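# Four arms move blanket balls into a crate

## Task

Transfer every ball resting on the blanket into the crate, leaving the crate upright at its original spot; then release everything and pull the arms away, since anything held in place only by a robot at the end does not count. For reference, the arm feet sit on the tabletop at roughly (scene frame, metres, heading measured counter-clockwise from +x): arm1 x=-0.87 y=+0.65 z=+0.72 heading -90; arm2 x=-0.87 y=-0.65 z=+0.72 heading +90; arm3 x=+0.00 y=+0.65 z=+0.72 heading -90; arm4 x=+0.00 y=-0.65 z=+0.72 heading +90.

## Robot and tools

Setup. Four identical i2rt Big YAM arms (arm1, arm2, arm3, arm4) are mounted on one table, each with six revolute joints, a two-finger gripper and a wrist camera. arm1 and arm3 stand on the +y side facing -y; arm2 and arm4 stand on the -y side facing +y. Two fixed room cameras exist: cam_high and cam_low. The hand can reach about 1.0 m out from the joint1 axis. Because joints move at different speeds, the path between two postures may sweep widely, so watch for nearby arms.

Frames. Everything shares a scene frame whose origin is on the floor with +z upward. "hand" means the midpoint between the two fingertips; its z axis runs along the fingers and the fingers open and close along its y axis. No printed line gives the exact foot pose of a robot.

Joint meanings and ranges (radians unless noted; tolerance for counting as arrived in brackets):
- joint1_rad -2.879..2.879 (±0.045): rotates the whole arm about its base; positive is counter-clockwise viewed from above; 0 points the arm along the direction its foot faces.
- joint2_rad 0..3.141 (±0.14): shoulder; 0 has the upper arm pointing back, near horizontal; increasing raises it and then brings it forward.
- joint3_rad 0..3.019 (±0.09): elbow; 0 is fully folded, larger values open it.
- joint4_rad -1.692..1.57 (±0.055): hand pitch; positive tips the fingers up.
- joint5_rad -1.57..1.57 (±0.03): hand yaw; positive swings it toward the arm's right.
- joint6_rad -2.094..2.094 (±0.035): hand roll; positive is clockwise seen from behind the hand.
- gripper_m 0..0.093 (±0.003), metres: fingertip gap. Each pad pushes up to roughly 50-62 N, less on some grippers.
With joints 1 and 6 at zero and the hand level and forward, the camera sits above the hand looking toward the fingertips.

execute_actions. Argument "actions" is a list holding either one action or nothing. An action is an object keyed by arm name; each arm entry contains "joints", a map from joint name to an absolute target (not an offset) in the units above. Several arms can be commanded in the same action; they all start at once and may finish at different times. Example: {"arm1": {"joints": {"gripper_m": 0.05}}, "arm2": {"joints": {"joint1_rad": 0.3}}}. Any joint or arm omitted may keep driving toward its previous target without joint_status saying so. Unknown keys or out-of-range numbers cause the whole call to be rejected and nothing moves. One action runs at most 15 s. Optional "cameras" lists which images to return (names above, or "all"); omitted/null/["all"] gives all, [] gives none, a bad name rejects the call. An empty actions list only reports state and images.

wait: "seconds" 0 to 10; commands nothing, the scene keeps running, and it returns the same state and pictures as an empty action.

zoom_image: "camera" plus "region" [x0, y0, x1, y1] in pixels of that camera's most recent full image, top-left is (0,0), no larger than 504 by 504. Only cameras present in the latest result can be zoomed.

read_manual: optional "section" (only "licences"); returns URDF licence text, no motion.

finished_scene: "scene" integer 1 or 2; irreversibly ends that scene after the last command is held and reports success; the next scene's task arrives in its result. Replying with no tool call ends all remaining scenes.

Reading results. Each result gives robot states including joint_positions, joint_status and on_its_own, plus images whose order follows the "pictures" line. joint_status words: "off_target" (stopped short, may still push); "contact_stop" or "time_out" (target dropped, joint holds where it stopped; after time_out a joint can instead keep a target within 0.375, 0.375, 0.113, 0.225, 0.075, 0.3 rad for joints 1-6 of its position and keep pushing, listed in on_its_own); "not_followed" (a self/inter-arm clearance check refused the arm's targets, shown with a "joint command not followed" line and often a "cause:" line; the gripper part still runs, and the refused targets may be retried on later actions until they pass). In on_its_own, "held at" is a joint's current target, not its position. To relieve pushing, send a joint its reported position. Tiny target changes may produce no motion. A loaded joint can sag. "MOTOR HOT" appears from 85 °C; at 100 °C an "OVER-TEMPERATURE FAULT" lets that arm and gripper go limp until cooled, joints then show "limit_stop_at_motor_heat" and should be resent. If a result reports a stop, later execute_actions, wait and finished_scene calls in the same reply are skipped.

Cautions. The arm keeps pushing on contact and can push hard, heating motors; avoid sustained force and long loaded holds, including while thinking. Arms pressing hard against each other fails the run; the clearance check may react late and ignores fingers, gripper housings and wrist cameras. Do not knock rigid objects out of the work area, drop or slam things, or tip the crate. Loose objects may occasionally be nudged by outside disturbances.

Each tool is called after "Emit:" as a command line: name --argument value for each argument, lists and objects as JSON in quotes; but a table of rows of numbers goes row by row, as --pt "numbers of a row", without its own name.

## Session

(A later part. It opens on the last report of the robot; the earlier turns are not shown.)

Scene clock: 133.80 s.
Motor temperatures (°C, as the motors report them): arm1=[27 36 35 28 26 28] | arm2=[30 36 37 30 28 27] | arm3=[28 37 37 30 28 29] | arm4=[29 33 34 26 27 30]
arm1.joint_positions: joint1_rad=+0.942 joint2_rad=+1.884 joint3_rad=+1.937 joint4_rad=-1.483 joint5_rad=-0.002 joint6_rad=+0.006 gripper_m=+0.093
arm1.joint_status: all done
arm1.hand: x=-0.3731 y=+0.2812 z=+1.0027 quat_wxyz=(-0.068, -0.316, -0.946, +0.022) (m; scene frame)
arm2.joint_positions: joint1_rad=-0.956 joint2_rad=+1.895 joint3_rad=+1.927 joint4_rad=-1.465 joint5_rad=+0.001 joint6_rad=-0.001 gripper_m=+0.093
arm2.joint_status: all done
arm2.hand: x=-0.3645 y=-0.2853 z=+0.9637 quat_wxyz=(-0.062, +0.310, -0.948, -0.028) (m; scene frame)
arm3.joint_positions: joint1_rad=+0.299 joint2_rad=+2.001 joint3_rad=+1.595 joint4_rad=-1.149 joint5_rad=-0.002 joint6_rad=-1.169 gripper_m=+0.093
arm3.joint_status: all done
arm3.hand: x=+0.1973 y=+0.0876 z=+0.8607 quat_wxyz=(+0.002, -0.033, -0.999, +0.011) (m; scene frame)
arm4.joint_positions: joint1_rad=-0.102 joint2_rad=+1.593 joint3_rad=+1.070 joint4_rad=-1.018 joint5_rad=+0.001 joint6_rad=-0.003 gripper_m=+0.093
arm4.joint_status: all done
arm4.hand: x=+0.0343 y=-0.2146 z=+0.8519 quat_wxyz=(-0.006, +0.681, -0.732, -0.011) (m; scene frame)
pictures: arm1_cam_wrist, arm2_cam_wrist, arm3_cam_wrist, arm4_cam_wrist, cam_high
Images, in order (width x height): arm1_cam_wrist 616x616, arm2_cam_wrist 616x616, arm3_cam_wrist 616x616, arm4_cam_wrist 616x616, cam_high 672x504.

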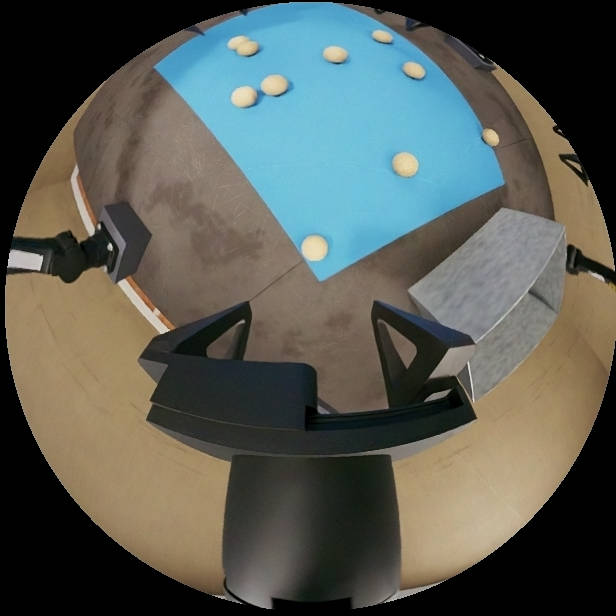

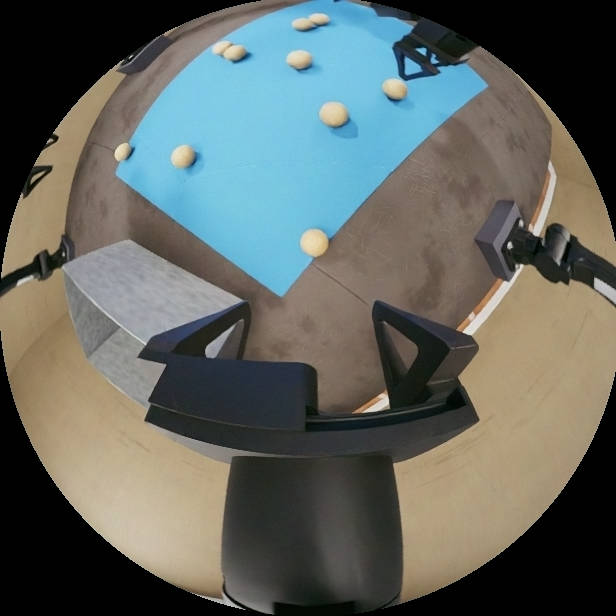

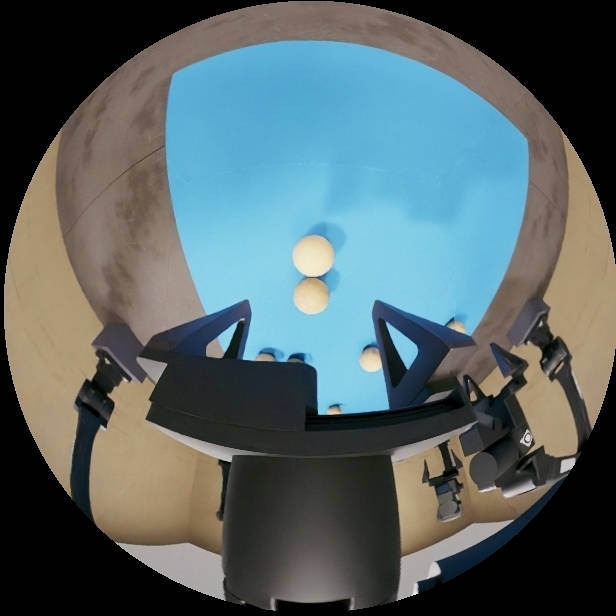

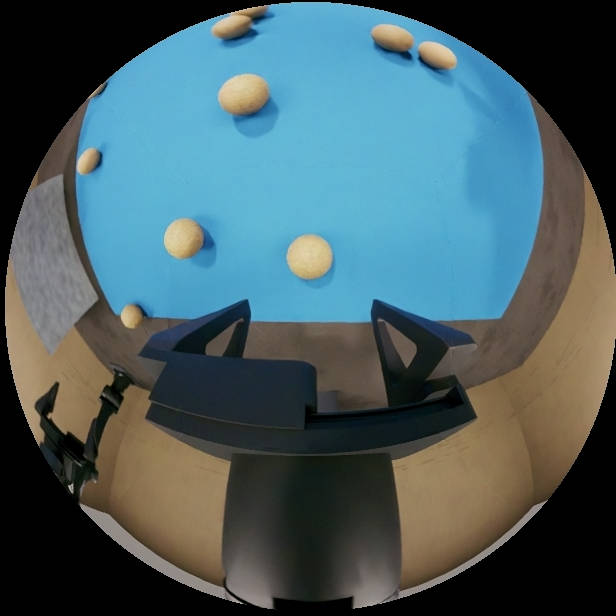

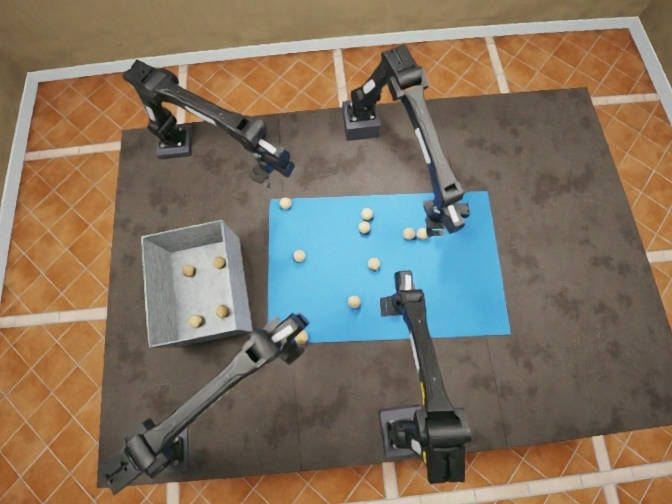

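Emit:
zoom_image --camera "arm1_cam_wrist" --region '[272, 210, 352, 290]'

Emit:
zoom_image --camera "arm2_cam_wrist" --region '[272, 210, 352, 290]'

Emit:
zoom_image --camera "arm3_cam_wrist" --region '[272, 220, 352, 300]'

Region (272, 210, 352, 290) of arm1_cam_wrist's 616x616 image, scaled by 6.300, with more detail than that image has.

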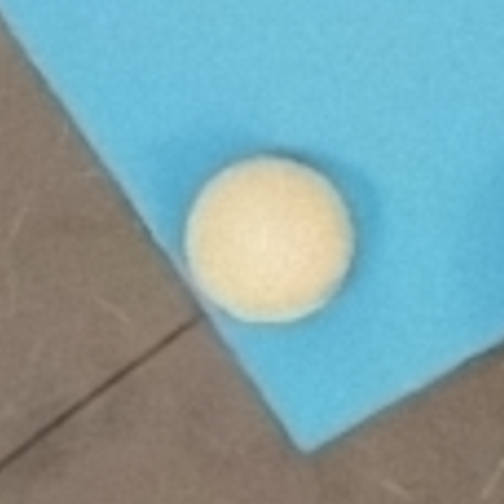

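Region (272, 210, 352, 290) of arm2_cam_wrist's 616x616 image, scaled by 6.300, with more detail than that image has.

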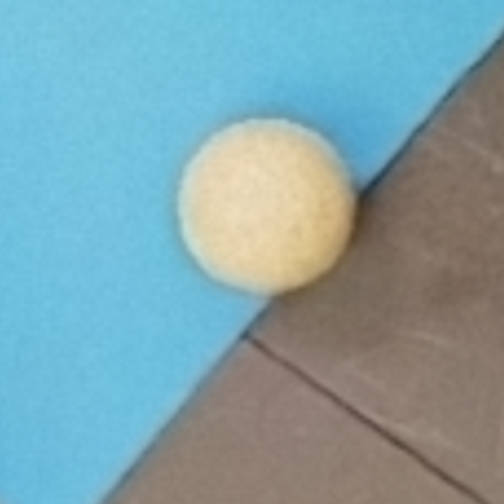

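Region (272, 220, 352, 300) of arm3_cam_wrist's 616x616 image, scaled by 6.300, with more detail than that image has.

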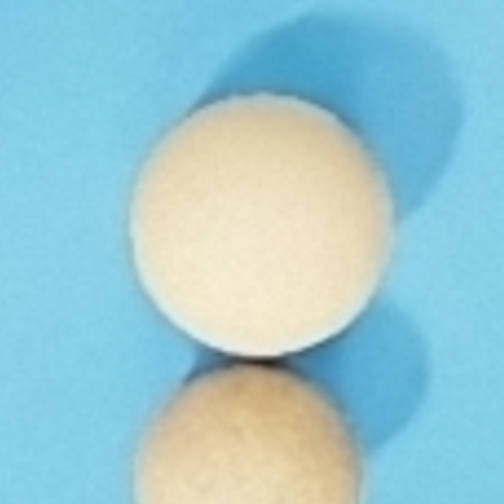

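Emit:
execute_actions --actions '[{"arm1":{"joints":{"joint2_rad":2.098,"joint3_rad":1.609,"joint4_rad":-0.975}},"arm2":{"joints":{"joint1_rad":-0.973,"joint2_rad":2.115,"joint3_rad":1.675,"joint4_rad":-1.054}},"arm3":{"joints":{"joint1_rad":0.290,"joint2_rad":2.204,"joint3_rad":1.602,"joint4_rad":-1.002}},"arm4":{"joints":{"joint1_rad":-0.088,"joint2_rad":1.778,"joint3_rad":0.995,"joint4_rad":-0.737}}}]' --cameras '["arm1_cam_wrist","arm2_cam_wrist","arm3_cam_wrist","arm4_cam_wrist"]'

Scene clock: 137.37 s.
Motor temperatures (°C, as the motors report them): arm1=[27 36 35 28 26 28] | arm2=[30 37 38 30 28 27] | arm3=[28 37 38 30 28 29] | arm4=[29 33 34 26 27 30]
arm1.joint_positions: joint1_rad=+0.946 joint2_rad=+2.084 joint3_rad=+1.611 joint4_rad=-0.990 joint5_rad=+0.003 joint6_rad=+0.008 gripper_m=+0.093
arm1.joint_status: all done
arm1.hand: x=-0.3604 y=+0.2739 z=+0.7646 quat_wxyz=(-0.051, -0.315, -0.947, +0.019) (m; scene frame)
arm2.joint_positions: joint1_rad=-0.965 joint2_rad=+2.110 joint3_rad=+1.680 joint4_rad=-1.064 joint5_rad=+0.000 joint6_rad=-0.001 gripper_m=+0.093
arm2.joint_status: all done
arm2.hand: x=-0.3494 y=-0.2770 z=+0.7426 quat_wxyz=(-0.032, +0.306, -0.951, -0.018) (m; scene frame)
arm3.joint_positions: joint1_rad=+0.296 joint2_rad=+2.203 joint3_rad=+1.589 joint4_rad=-1.008 joint5_rad=+0.000 joint6_rad=-1.171 gripper_m=+0.093
arm3.joint_status: all done
arm3.hand: x=+0.1954 y=+0.0823 z=+0.7416 quat_wxyz=(+0.015, -0.033, -0.999, -0.020) (m; scene frame)
arm4.joint_positions: joint1_rad=-0.098 joint2_rad=+1.781 joint3_rad=+0.993 joint4_rad=-0.756 joint5_rad=+0.001 joint6_rad=-0.003 gripper_m=+0.093
arm4.joint_status: all done
arm4.hand: x=+0.0322 y=-0.2081 z=+0.7511 quat_wxyz=(-0.005, +0.682, -0.731, -0.010) (m; scene frame)
pictures: arm1_cam_wrist, arm2_cam_wrist, arm3_cam_wrist, arm4_cam_wrist
Images, in order (width x height): arm1_cam_wrist 616x616, arm2_cam_wrist 616x616, arm3_cam_wrist 616x616, arm4_cam_wrist 616x616.

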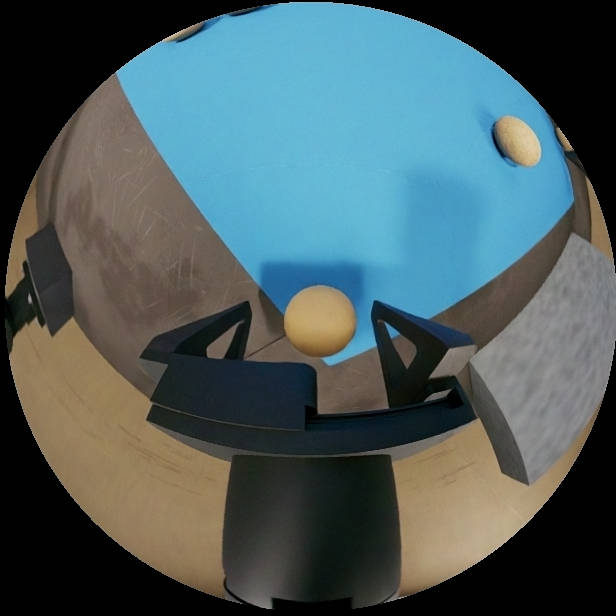

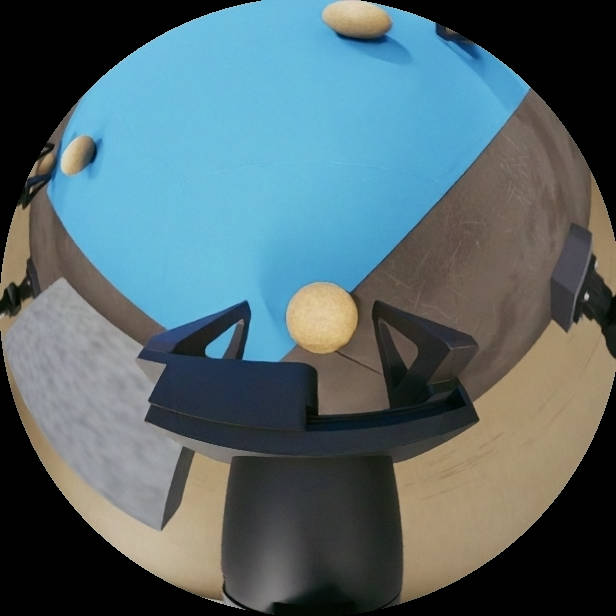

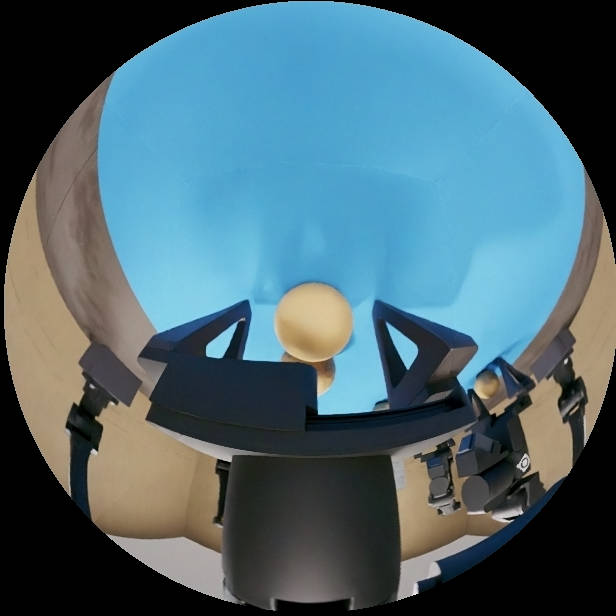

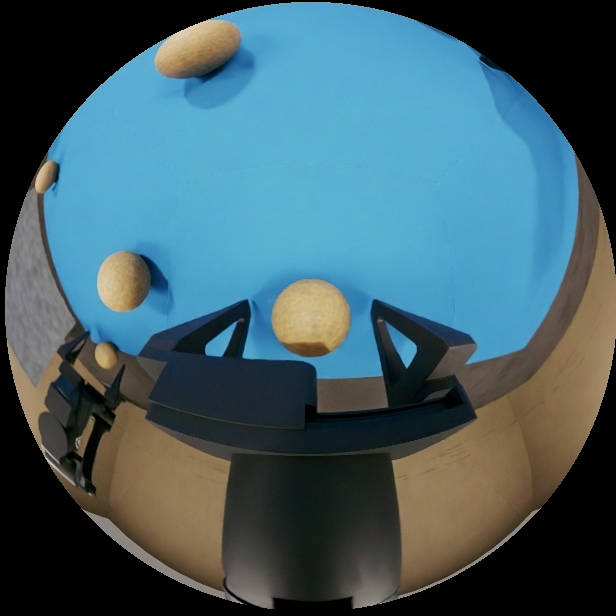

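Emit:
execute_actions --actions '[{"arm1":{"joints":{"joint3_rad":1.589,"gripper_m":0.066}},"arm2":{"joints":{"joint3_rad":1.655,"gripper_m":0.066}},"arm3":{"joints":{"gripper_m":0.04}},"arm4":{"joints":{"gripper_m":0.04}}}]' --cameras '["arm1_cam_wrist","arm2_cam_wrist"]'

Scene clock: 138.97 s.
Motor temperatures (°C, as the motors report them): arm1=[27 36 35 28 26 28] | arm2=[30 37 38 30 28 27] | arm3=[28 37 38 30 28 29] | arm4=[29 33 34 26 27 30]
arm1.joint_positions: joint1_rad=+0.946 joint2_rad=+2.084 joint3_rad=+1.589 joint4_rad=-0.988 joint5_rad=+0.003 joint6_rad=+0.008 gripper_m=+0.066
arm1.joint_status: all done
arm1.hand: x=-0.3675 y=+0.2792 z=+0.7566 quat_wxyz=(-0.041, -0.315, -0.948, +0.016) (m; scene frame)
arm2.joint_positions: joint1_rad=-0.965 joint2_rad=+2.111 joint3_rad=+1.659 joint4_rad=-1.064 joint5_rad=+0.000 joint6_rad=-0.001 gripper_m=+0.066
arm2.joint_status: all done
arm2.hand: x=-0.3564 y=-0.2819 z=+0.7347 quat_wxyz=(-0.022, +0.307, -0.951, -0.015) (m; scene frame)
arm3.joint_positions: joint1_rad=+0.296 joint2_rad=+2.203 joint3_rad=+1.589 joint4_rad=-1.008 joint5_rad=+0.000 joint6_rad=-1.171 gripper_m=+0.046
arm3.joint_status: gripper_m off_target (ended at +0.046, target +0.040)
arm3.hand: x=+0.1954 y=+0.0823 z=+0.7416 quat_wxyz=(+0.015, -0.033, -0.999, -0.020) (m; scene frame)
arm4.joint_positions: joint1_rad=-0.098 joint2_rad=+1.781 joint3_rad=+0.993 joint4_rad=-0.756 joint5_rad=+0.001 joint6_rad=-0.003 gripper_m=+0.047
arm4.joint_status: gripper_m off_target (ended at +0.047, target +0.040)
arm4.hand: x=+0.0322 y=-0.2081 z=+0.7511 quat_wxyz=(-0.005, +0.682, -0.731, -0.010) (m; scene frame)
pictures: arm1_cam_wrist, arm2_cam_wrist
Images, in order (width x height): arm1_cam_wrist 616x616, arm2_cam_wrist 616x616.

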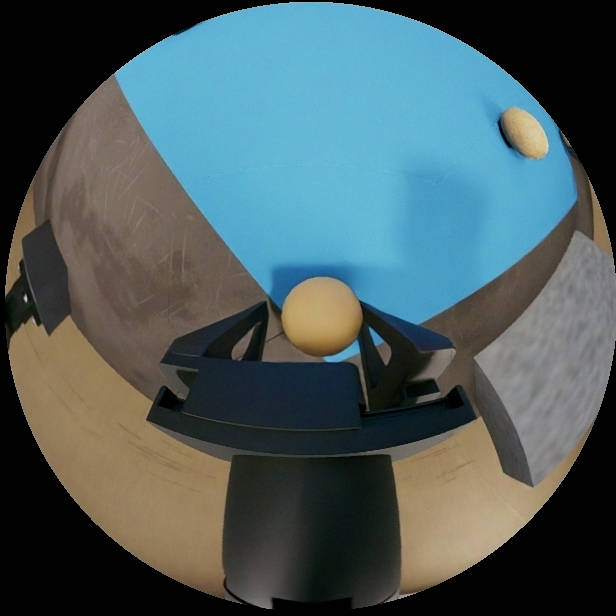

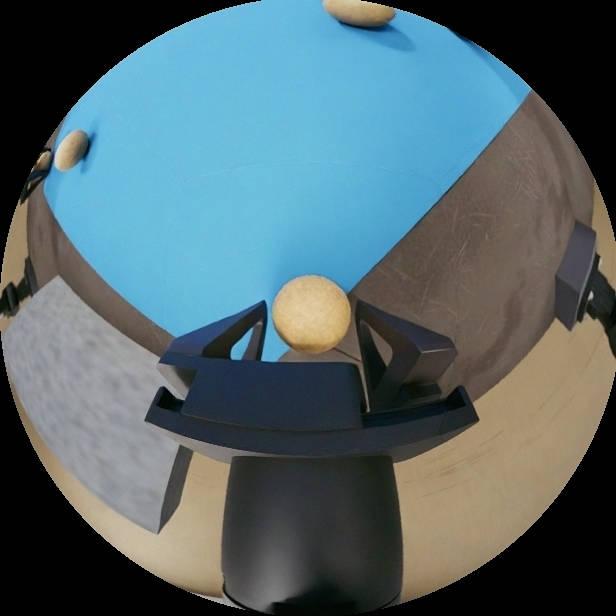

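Emit:
execute_actions --actions '[{"arm1":{"joints":{"gripper_m":0.04}},"arm2":{"joints":{"gripper_m":0.04}},"arm3":{"joints":{"joint2_rad":2.085}},"arm4":{"joints":{"joint3_rad":1.12,"joint4_rad":-0.87}}}]' --cameras '["arm1_cam_wrist","arm2_cam_wrist"]'

Scene clock: 140.80 s.
Motor temperatures (°C, as the motors report them): arm1=[27 36 35 28 26 28] | arm2=[30 37 37 30 28 27] | arm3=[28 37 38 30 28 29] | arm4=[29 33 34 26 27 30]
arm1.joint_positions: joint1_rad=+0.946 joint2_rad=+2.084 joint3_rad=+1.589 joint4_rad=-0.988 joint5_rad=+0.003 joint6_rad=+0.008 gripper_m=+0.047
arm1.joint_status: gripper_m off_target (ended at +0.047, target +0.040)
arm1.hand: x=-0.3675 y=+0.2792 z=+0.7566 quat_wxyz=(-0.041, -0.315, -0.948, +0.015) (m; scene frame)
arm2.joint_positions: joint1_rad=-0.965 joint2_rad=+2.111 joint3_rad=+1.659 joint4_rad=-1.064 joint5_rad=+0.000 joint6_rad=-0.001 gripper_m=+0.047
arm2.joint_status: gripper_m off_target (ended at +0.047, target +0.040)
arm2.hand: x=-0.3564 y=-0.2818 z=+0.7347 quat_wxyz=(-0.022, +0.306, -0.952, -0.015) (m; scene frame)
arm3.joint_positions: joint1_rad=+0.296 joint2_rad=+2.067 joint3_rad=+1.589 joint4_rad=-1.008 joint5_rad=+0.000 joint6_rad=-1.171 gripper_m=+0.046
arm3.joint_status: all done
arm3.hand: x=+0.2034 y=+0.0623 z=+0.8220 quat_wxyz=(-0.010, -0.033, -0.998, +0.044) (m; scene frame)
arm4.joint_positions: joint1_rad=-0.098 joint2_rad=+1.781 joint3_rad=+1.089 joint4_rad=-0.852 joint5_rad=+0.001 joint6_rad=-0.003 gripper_m=+0.047
arm4.joint_status: all done
arm4.hand: x=+0.0342 y=-0.1834 z=+0.7780 quat_wxyz=(-0.005, +0.682, -0.731, -0.010) (m; scene frame)
pictures: arm1_cam_wrist, arm2_cam_wrist
Images, in order (width x height): arm1_cam_wrist 616x616, arm2_cam_wrist 616x616.

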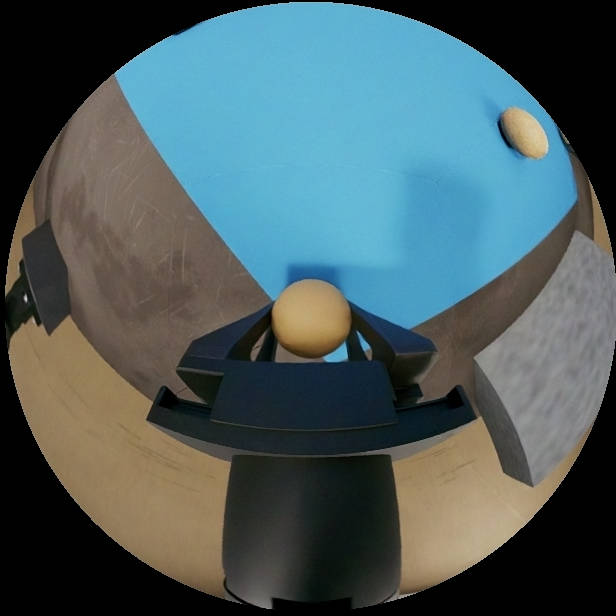

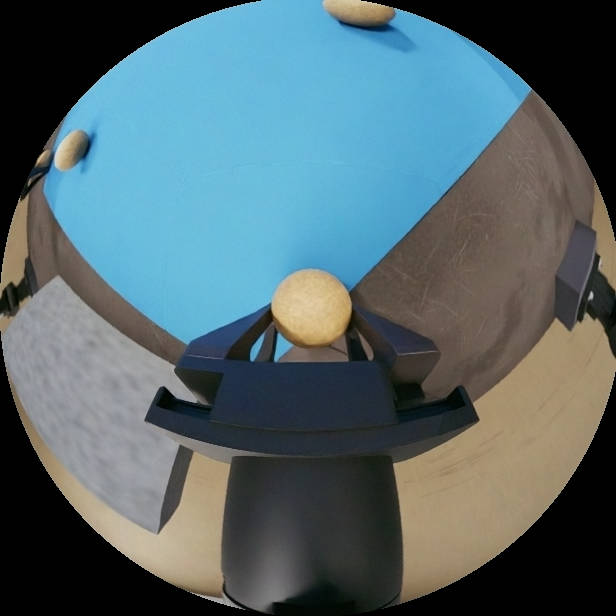

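Emit:
execute_actions --actions '[]'

Scene clock: 143.47 s.
Motor temperatures (°C, as the motors report them): arm1=[27 36 35 28 26 28] | arm2=[30 37 37 30 28 27] | arm3=[28 38 38 30 28 29] | arm4=[29 33 34 26 27 30]
arm1.joint_positions: joint1_rad=+0.946 joint2_rad=+2.084 joint3_rad=+1.589 joint4_rad=-0.988 joint5_rad=+0.003 joint6_rad=+0.008 gripper_m=+0.047
arm1.joint_status: gripper_m off_target (ended at +0.047, target +0.040)
arm1.hand: x=-0.3675 y=+0.2792 z=+0.7566 quat_wxyz=(-0.041, -0.315, -0.948, +0.015) (m; scene frame)
arm2.joint_positions: joint1_rad=-0.965 joint2_rad=+2.111 joint3_rad=+1.659 joint4_rad=-1.064 joint5_rad=+0.000 joint6_rad=-0.001 gripper_m=+0.047
arm2.joint_status: gripper_m off_target (ended at +0.047, target +0.040)
arm2.hand: x=-0.3564 y=-0.2818 z=+0.7347 quat_wxyz=(-0.022, +0.306, -0.952, -0.015) (m; scene frame)
arm3.joint_positions: joint1_rad=+0.296 joint2_rad=+2.067 joint3_rad=+1.589 joint4_rad=-1.008 joint5_rad=+0.000 joint6_rad=-1.171 gripper_m=+0.046
arm3.joint_status: all done
arm3.hand: x=+0.2034 y=+0.0623 z=+0.8220 quat_wxyz=(-0.010, -0.033, -0.998, +0.044) (m; scene frame)
arm4.joint_positions: joint1_rad=-0.098 joint2_rad=+1.781 joint3_rad=+1.089 joint4_rad=-0.852 joint5_rad=+0.001 joint6_rad=-0.003 gripper_m=+0.047
arm4.joint_status: all done
arm4.hand: x=+0.0342 y=-0.1834 z=+0.7780 quat_wxyz=(-0.005, +0.682, -0.731, -0.010) (m; scene frame)
pictures: arm1_cam_wrist, arm2_cam_wrist, arm3_cam_wrist, arm4_cam_wrist, cam_high, cam_low
Images, in order (width x height): arm1_cam_wrist 616x616, arm2_cam_wrist 616x616, arm3_cam_wrist 616x616, arm4_cam_wrist 616x616, cam_high 672x504, cam_low 672x504.

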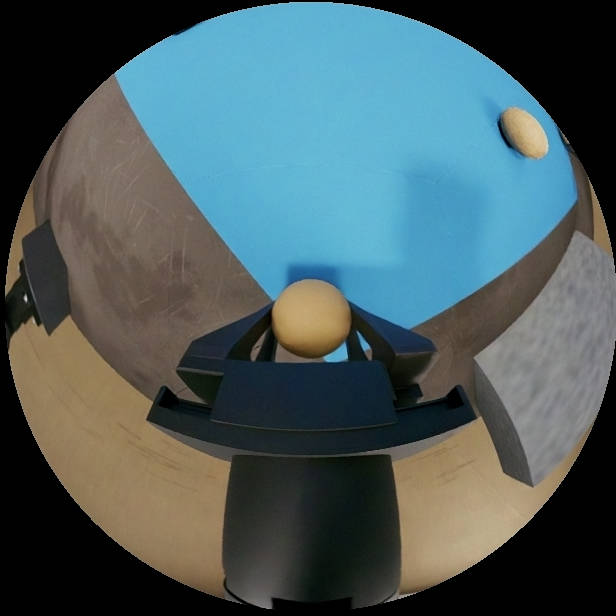

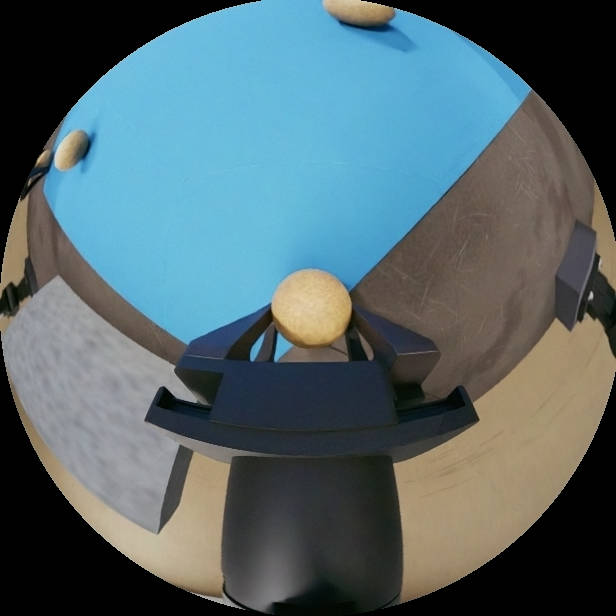

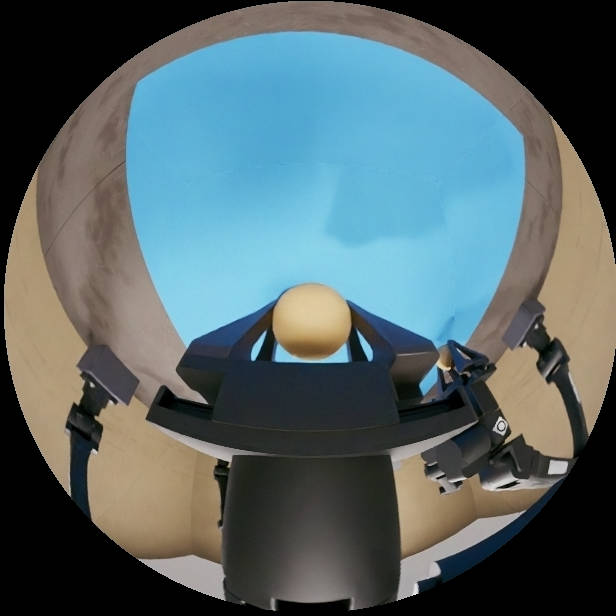

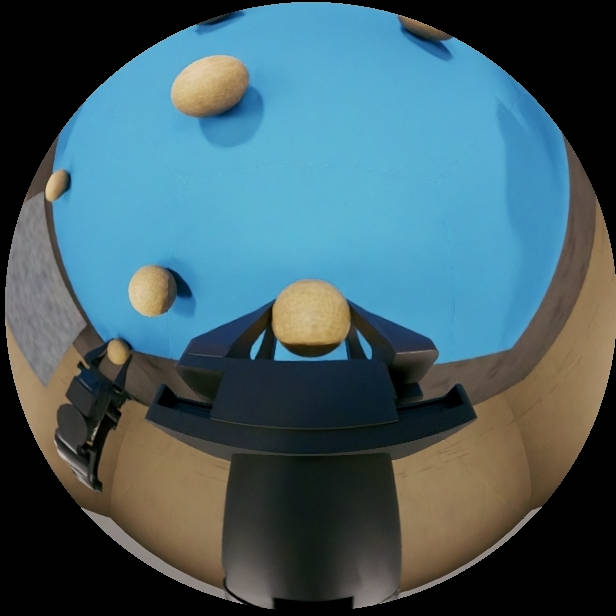

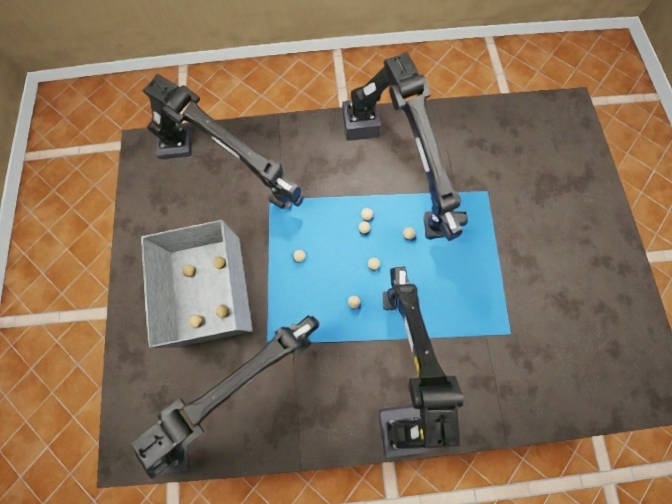

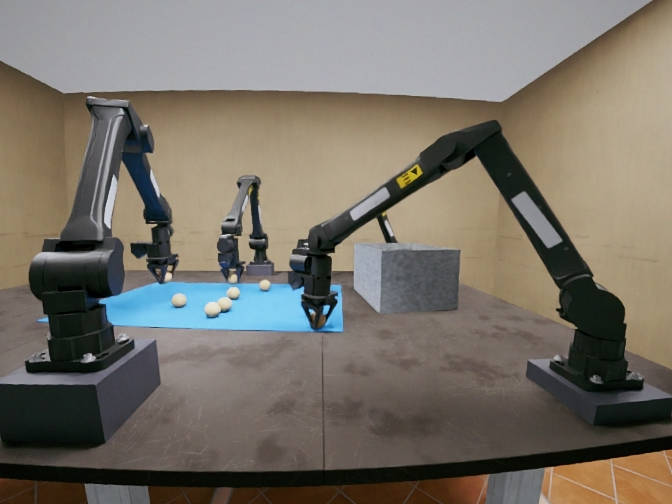

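Emit:
zoom_image --camera "arm2_cam_wrist" --region '[230, 240, 400, 390]'

Emit:
zoom_image --camera "arm1_cam_wrist" --region '[230, 240, 400, 390]'

Region (230, 240, 400, 390) of arm2_cam_wrist's 616x616 image, scaled by 2.965, with more detail than that image has; it fills the top 445 rows of this view, and the rest is white.

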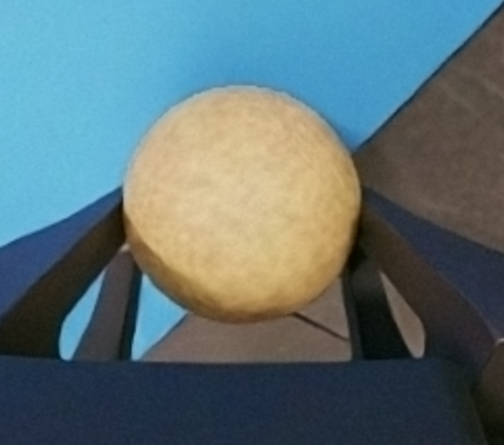

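Region (230, 240, 400, 390) of arm1_cam_wrist's 616x616 image, scaled by 2.965, with more detail than that image has; it fills the top 445 rows of this view, and the rest is white.

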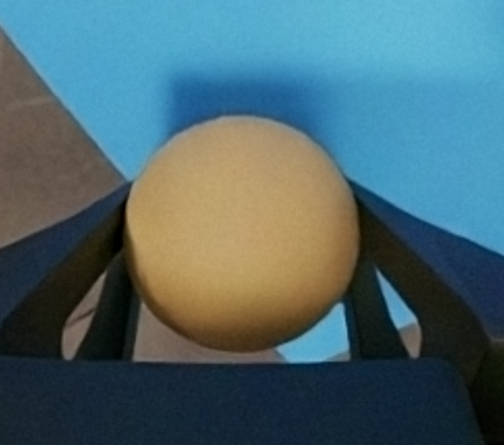

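Emit:
zoom_image --camera "cam_high" --region '[130, 210, 270, 360]'

Emit:
zoom_image --camera "cam_high" --region '[270, 190, 440, 330]'

Region (130, 210, 270, 360) of cam_high's 672x504 image, scaled by 3.360, with more detail than that image has; it fills the left 470 columns of this view, and the rest is white.

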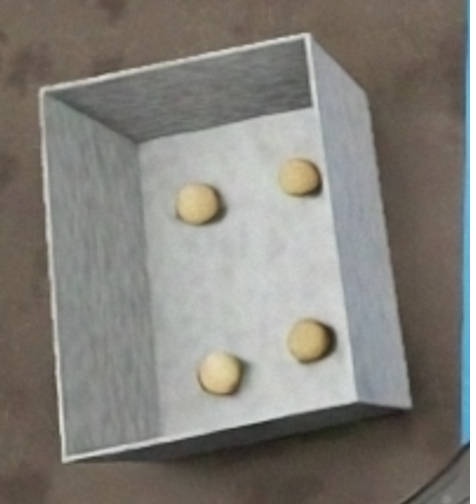

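Region (270, 190, 440, 330) of cam_high's 672x504 image, scaled by 2.965, with more detail than that image has; it fills the top 415 rows of this view, and the rest is white.

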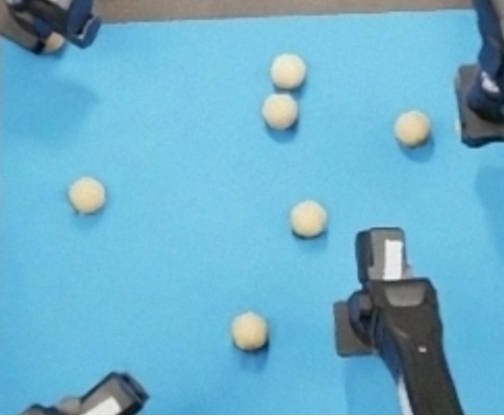

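Emit:
execute_actions --actions '[{"arm1":{"joints":{"joint1_rad":0.305,"joint2_rad":1.81,"joint3_rad":1.99,"joint4_rad":-1.572,"joint6_rad":0.15}},"arm2":{"joints":{"joint1_rad":-0.193,"joint2_rad":1.635,"joint3_rad":1.88,"joint4_rad":-1.565,"joint6_rad":-0.35}},"arm3":{"joints":{"joint1_rad":-0.5,"joint2_rad":1.635,"joint3_rad":1.25,"joint4_rad":-1.18,"joint6_rad":-0.4}},"arm4":{"joints":{"joint1_rad":0.699,"joint2_rad":1.68,"joint3_rad":1.26,"joint4_rad":-1.11}}}]' --cameras '["arm1_cam_wrist","arm2_cam_wrist","cam_high"]'

Scene clock: 160.83 s.
Motor temperatures (°C, as the motors report them): arm1=[27 36 35 28 26 28] | arm2=[30 37 37 30 28 27] | arm3=[28 38 38 30 28 29] | arm4=[29 34 35 26 27 30]
arm1.joint_positions: joint1_rad=+0.311 joint2_rad=+1.792 joint3_rad=+1.986 joint4_rad=-1.559 joint5_rad=+0.002 joint6_rad=+0.142 gripper_m=+0.047
arm1.joint_status: all done
arm1.hand: x=-0.6937 y=+0.0809 z=+1.0741 quat_wxyz=(-0.086, -0.645, -0.757, +0.056) (m; scene frame)
arm2.joint_positions: joint1_rad=-0.187 joint2_rad=+1.658 joint3_rad=+1.862 joint4_rad=-1.557 joint5_rad=-0.005 joint6_rad=-0.339 gripper_m=+0.047
arm2.joint_status: all done
arm2.hand: x=-0.7733 y=-0.1118 z=+1.0728 quat_wxyz=(-0.093, +0.759, -0.641, -0.065) (m; scene frame)
arm3.joint_positions: joint1_rad=-0.505 joint2_rad=+1.610 joint3_rad=+1.249 joint4_rad=-1.173 joint5_rad=+0.001 joint6_rad=-0.411 gripper_m=+0.046
arm3.joint_status: all done
arm3.hand: x=-0.2113 y=+0.2308 z=+0.9405 quat_wxyz=(-0.004, -0.727, -0.687, +0.024) (m; scene frame)
arm4.joint_positions: joint1_rad=+0.706 joint2_rad=+1.676 joint3_rad=+1.243 joint4_rad=-1.092 joint5_rad=-0.001 joint6_rad=-0.003 gripper_m=+0.047
arm4.joint_status: all done
arm4.hand: x=-0.3245 y=-0.2869 z=+0.8788 quat_wxyz=(-0.005, +0.914, -0.406, -0.024) (m; scene frame)
pictures: arm1_cam_wrist, arm2_cam_wrist, cam_high
Images, in order (width x height): arm1_cam_wrist 616x616, arm2_cam_wrist 616x616, cam_high 672x504.

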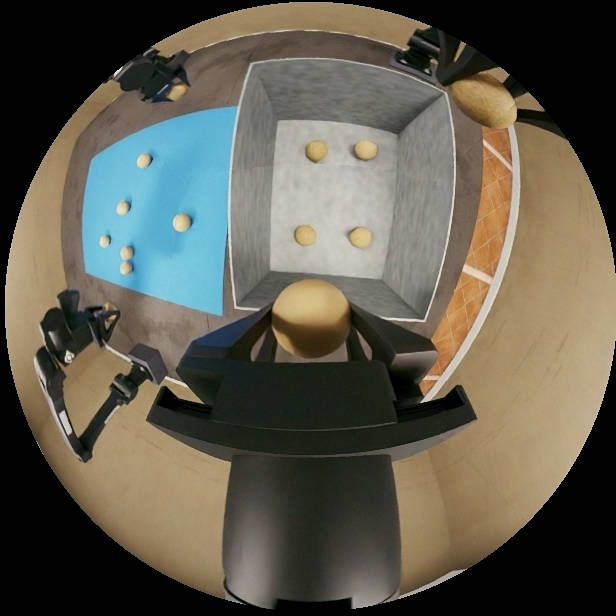

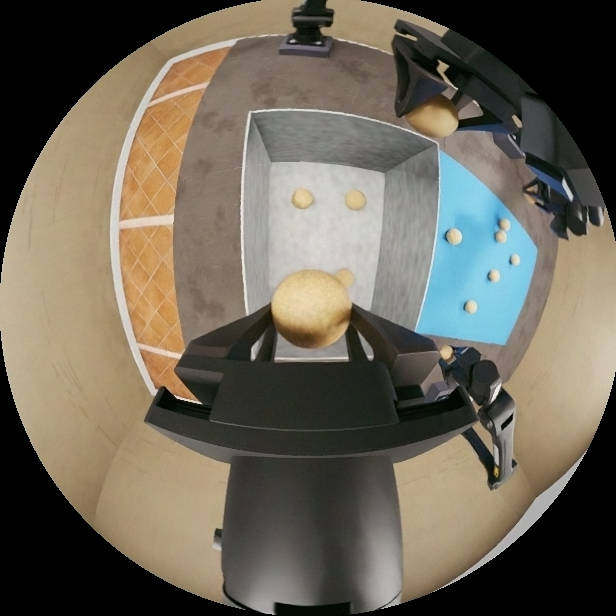

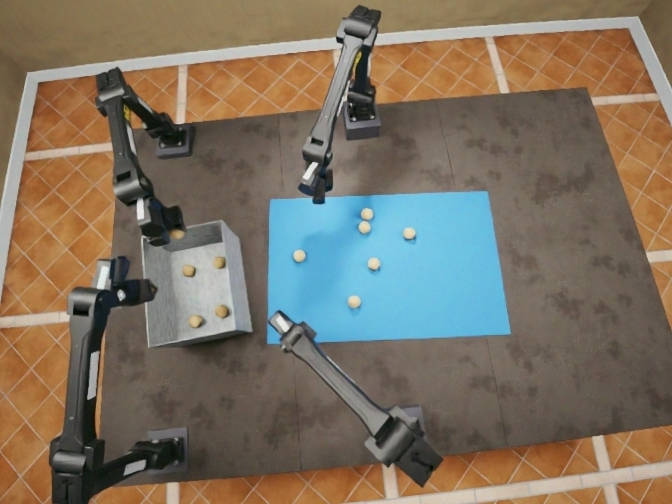

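Emit:
execute_actions --actions '[{"arm1":{"joints":{"joint2_rad":2.24,"joint3_rad":1.937,"joint4_rad":-1.134}},"arm2":{"joints":{"joint2_rad":1.892,"joint3_rad":1.357,"joint4_rad":-1.079}},"arm3":{"joints":{"joint1_rad":-0.804,"joint2_rad":2.008,"joint3_rad":1.237,"joint4_rad":-0.775,"joint6_rad":-0.1}},"arm4":{"joints":{"joint2_rad":1.916,"joint3_rad":1.198,"joint4_rad":-0.813}}}]' --cameras '["arm1_cam_wrist","arm2_cam_wrist","cam_high"]'

Scene clock: 163.83 s.
Motor temperatures (°C, as the motors report them): arm1=[27 36 35 28 26 28] | arm2=[30 37 37 30 28 27] | arm3=[28 38 38 30 28 29] | arm4=[29 34 35 26 27 30]
arm1.joint_positions: joint1_rad=+0.311 joint2_rad=+2.246 joint3_rad=+1.925 joint4_rad=-1.146 joint5_rad=+0.000 joint6_rad=+0.142 gripper_m=+0.047
arm1.joint_status: all done
arm1.hand: x=-0.6628 y=-0.0179 z=+0.7747 quat_wxyz=(-0.044, -0.647, -0.760, +0.028) (m; scene frame)
arm2.joint_positions: joint1_rad=-0.187 joint2_rad=+1.888 joint3_rad=+1.362 joint4_rad=-1.089 joint5_rad=-0.001 joint6_rad=-0.339 gripper_m=+0.047
arm2.joint_status: all done
arm2.hand: x=-0.7804 y=-0.1343 z=+0.7648 quat_wxyz=(+0.019, +0.764, -0.645, +0.003) (m; scene frame)
arm3.joint_positions: joint1_rad=-0.803 joint2_rad=+2.015 joint3_rad=+1.223 joint4_rad=-0.784 joint5_rad=+0.001 joint6_rad=-0.110 gripper_m=+0.046
arm3.joint_status: all done
arm3.hand: x=-0.3569 y=+0.2801 z=+0.7417 quat_wxyz=(+0.001, -0.897, -0.442, +0.005) (m; scene frame)
arm4.joint_positions: joint1_rad=+0.706 joint2_rad=+1.911 joint3_rad=+1.200 joint4_rad=-0.832 joint5_rad=-0.001 joint6_rad=-0.003 gripper_m=+0.047
arm4.joint_status: all done
arm4.hand: x=-0.3397 y=-0.2718 z=+0.7545 quat_wxyz=(-0.001, +0.914, -0.406, -0.016) (m; scene frame)
pictures: arm1_cam_wrist, arm2_cam_wrist, cam_high
Images, in order (width x height): arm1_cam_wrist 616x616, arm2_cam_wrist 616x616, cam_high 672x504.

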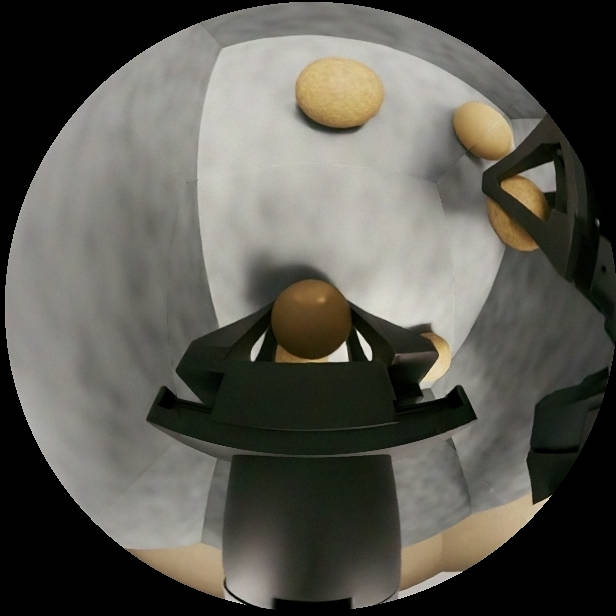

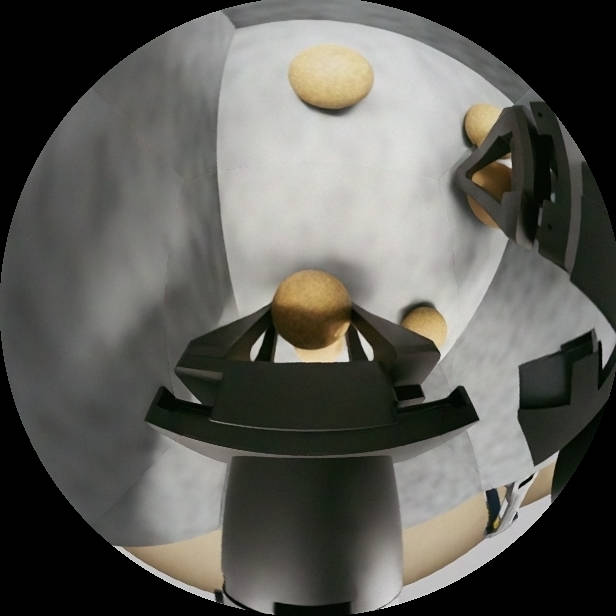

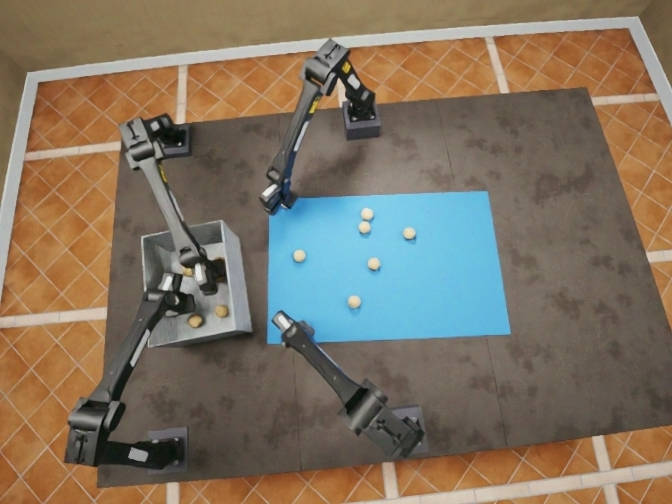

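Emit:
execute_actions --actions '[{"arm1":{"joints":{"joint2_rad":1.38,"joint4_rad":-1.69,"gripper_m":0.062}},"arm2":{"joints":{"joint2_rad":1.15,"joint3_rad":1.67,"joint4_rad":-1.69,"gripper_m":0.062}},"arm3":{"joints":{"joint1_rad":-0.12,"joint2_rad":1.82,"joint3_rad":1.31,"joint4_rad":-1.045,"gripper_m":0.093}},"arm4":{"joints":{"joint1_rad":0.213,"joint2_rad":1.70,"joint3_rad":1.28,"joint4_rad":-1.12,"gripper_m":0.093}}}]' --cameras '["arm3_cam_wrist","arm4_cam_wrist","cam_high"]'

Scene clock: 175.60 s.
Motor temperatures (°C, as the motors report them): arm1=[27 37 35 28 26 28] | arm2=[30 36 36 30 28 27] | arm3=[28 38 38 30 28 29] | arm4=[29 34 34 26 27 30]
arm1.joint_positions: joint1_rad=+0.311 joint2_rad=+1.380 joint3_rad=+1.931 joint4_rad=-1.680 joint5_rad=+0.000 joint6_rad=+0.142 gripper_m=+0.062
arm1.joint_status: all done
arm1.hand: x=-0.7376 y=+0.2232 z=+1.2487 quat_wxyz=(-0.185, -0.633, -0.743, +0.117) (m; scene frame)
arm2.joint_positions: joint1_rad=-0.187 joint2_rad=+1.162 joint3_rad=+1.665 joint4_rad=-1.684 joint5_rad=-0.001 joint6_rad=-0.339 gripper_m=+0.062
arm2.joint_status: all done
arm2.hand: x=-0.8028 y=-0.2985 z=+1.1938 quat_wxyz=(-0.167, +0.748, -0.633, -0.106) (m; scene frame)
arm3.joint_positions: joint1_rad=-0.117 joint2_rad=+1.794 joint3_rad=+1.307 joint4_rad=-1.037 joint5_rad=-0.002 joint6_rad=-0.108 gripper_m=+0.093
arm3.joint_status: all done
arm3.hand: x=-0.0407 y=+0.1312 z=+0.8741 quat_wxyz=(-0.014, -0.697, -0.717, +0.024) (m; scene frame)
arm4.joint_positions: joint1_rad=+0.205 joint2_rad=+1.681 joint3_rad=+1.261 joint4_rad=-1.102 joint5_rad=+0.001 joint6_rad=-0.003 gripper_m=+0.093
arm4.joint_status: all done
arm4.hand: x=-0.1111 y=-0.1709 z=+0.8800 quat_wxyz=(-0.011, +0.785, -0.620, -0.020) (m; scene frame)
pictures: arm3_cam_wrist, arm4_cam_wrist, cam_high
Images, in order (width x height): arm3_cam_wrist 616x616, arm4_cam_wrist 616x616, cam_high 672x504.

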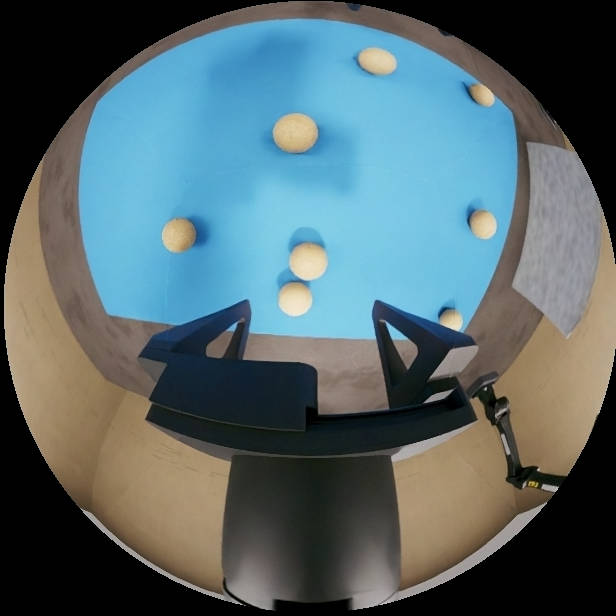

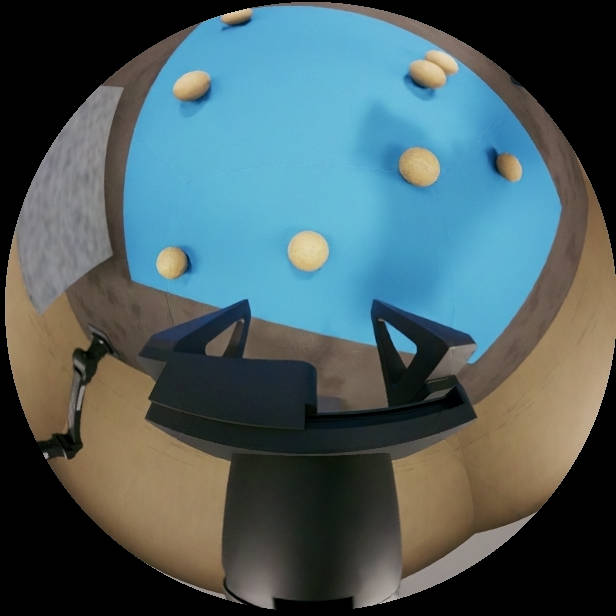

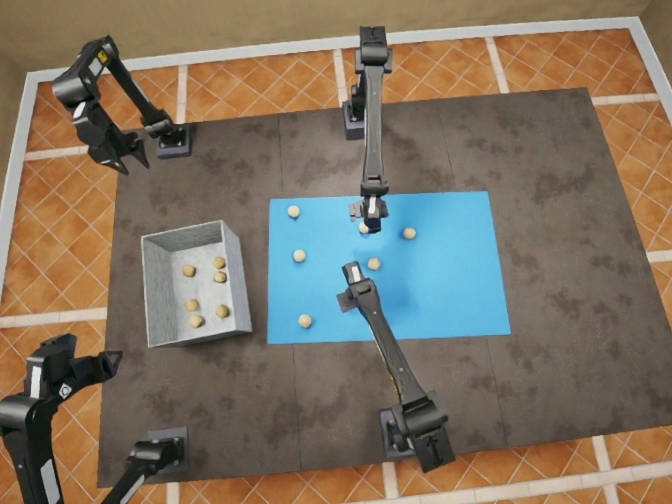

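Emit:
zoom_image --camera "cam_high" --region '[255, 185, 355, 355]'

Region (255, 185, 355, 355) of cam_high's 672x504 image, scaled by 2.965, with more detail than that image has; it fills the left 296 columns of this view, and the rest is white.

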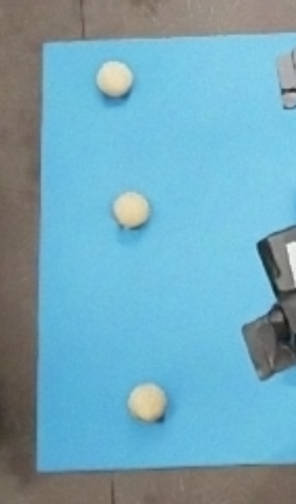

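Emit:
zoom_image --camera "arm3_cam_wrist" --region '[250, 220, 370, 330]'

Emit:
zoom_image --camera "arm4_cam_wrist" --region '[250, 210, 370, 320]'

Region (250, 220, 370, 330) of arm3_cam_wrist's 616x616 image, scaled by 4.200, with more detail than that image has; it fills the top 462 rows of this view, and the rest is white.

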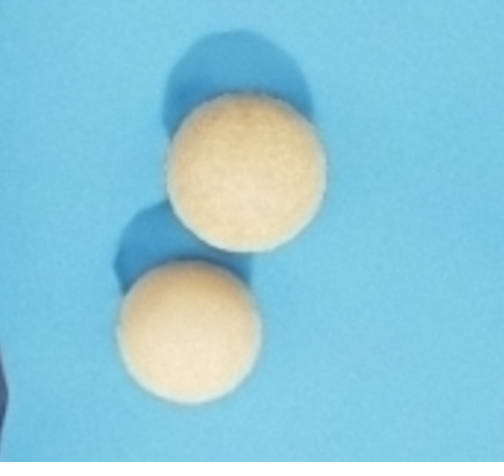

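Region (250, 210, 370, 320) of arm4_cam_wrist's 616x616 image, scaled by 4.200, with more detail than that image has; it fills the top 462 rows of this view, and the rest is white.

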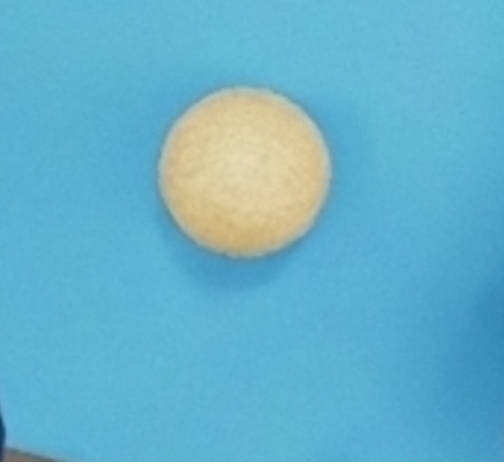

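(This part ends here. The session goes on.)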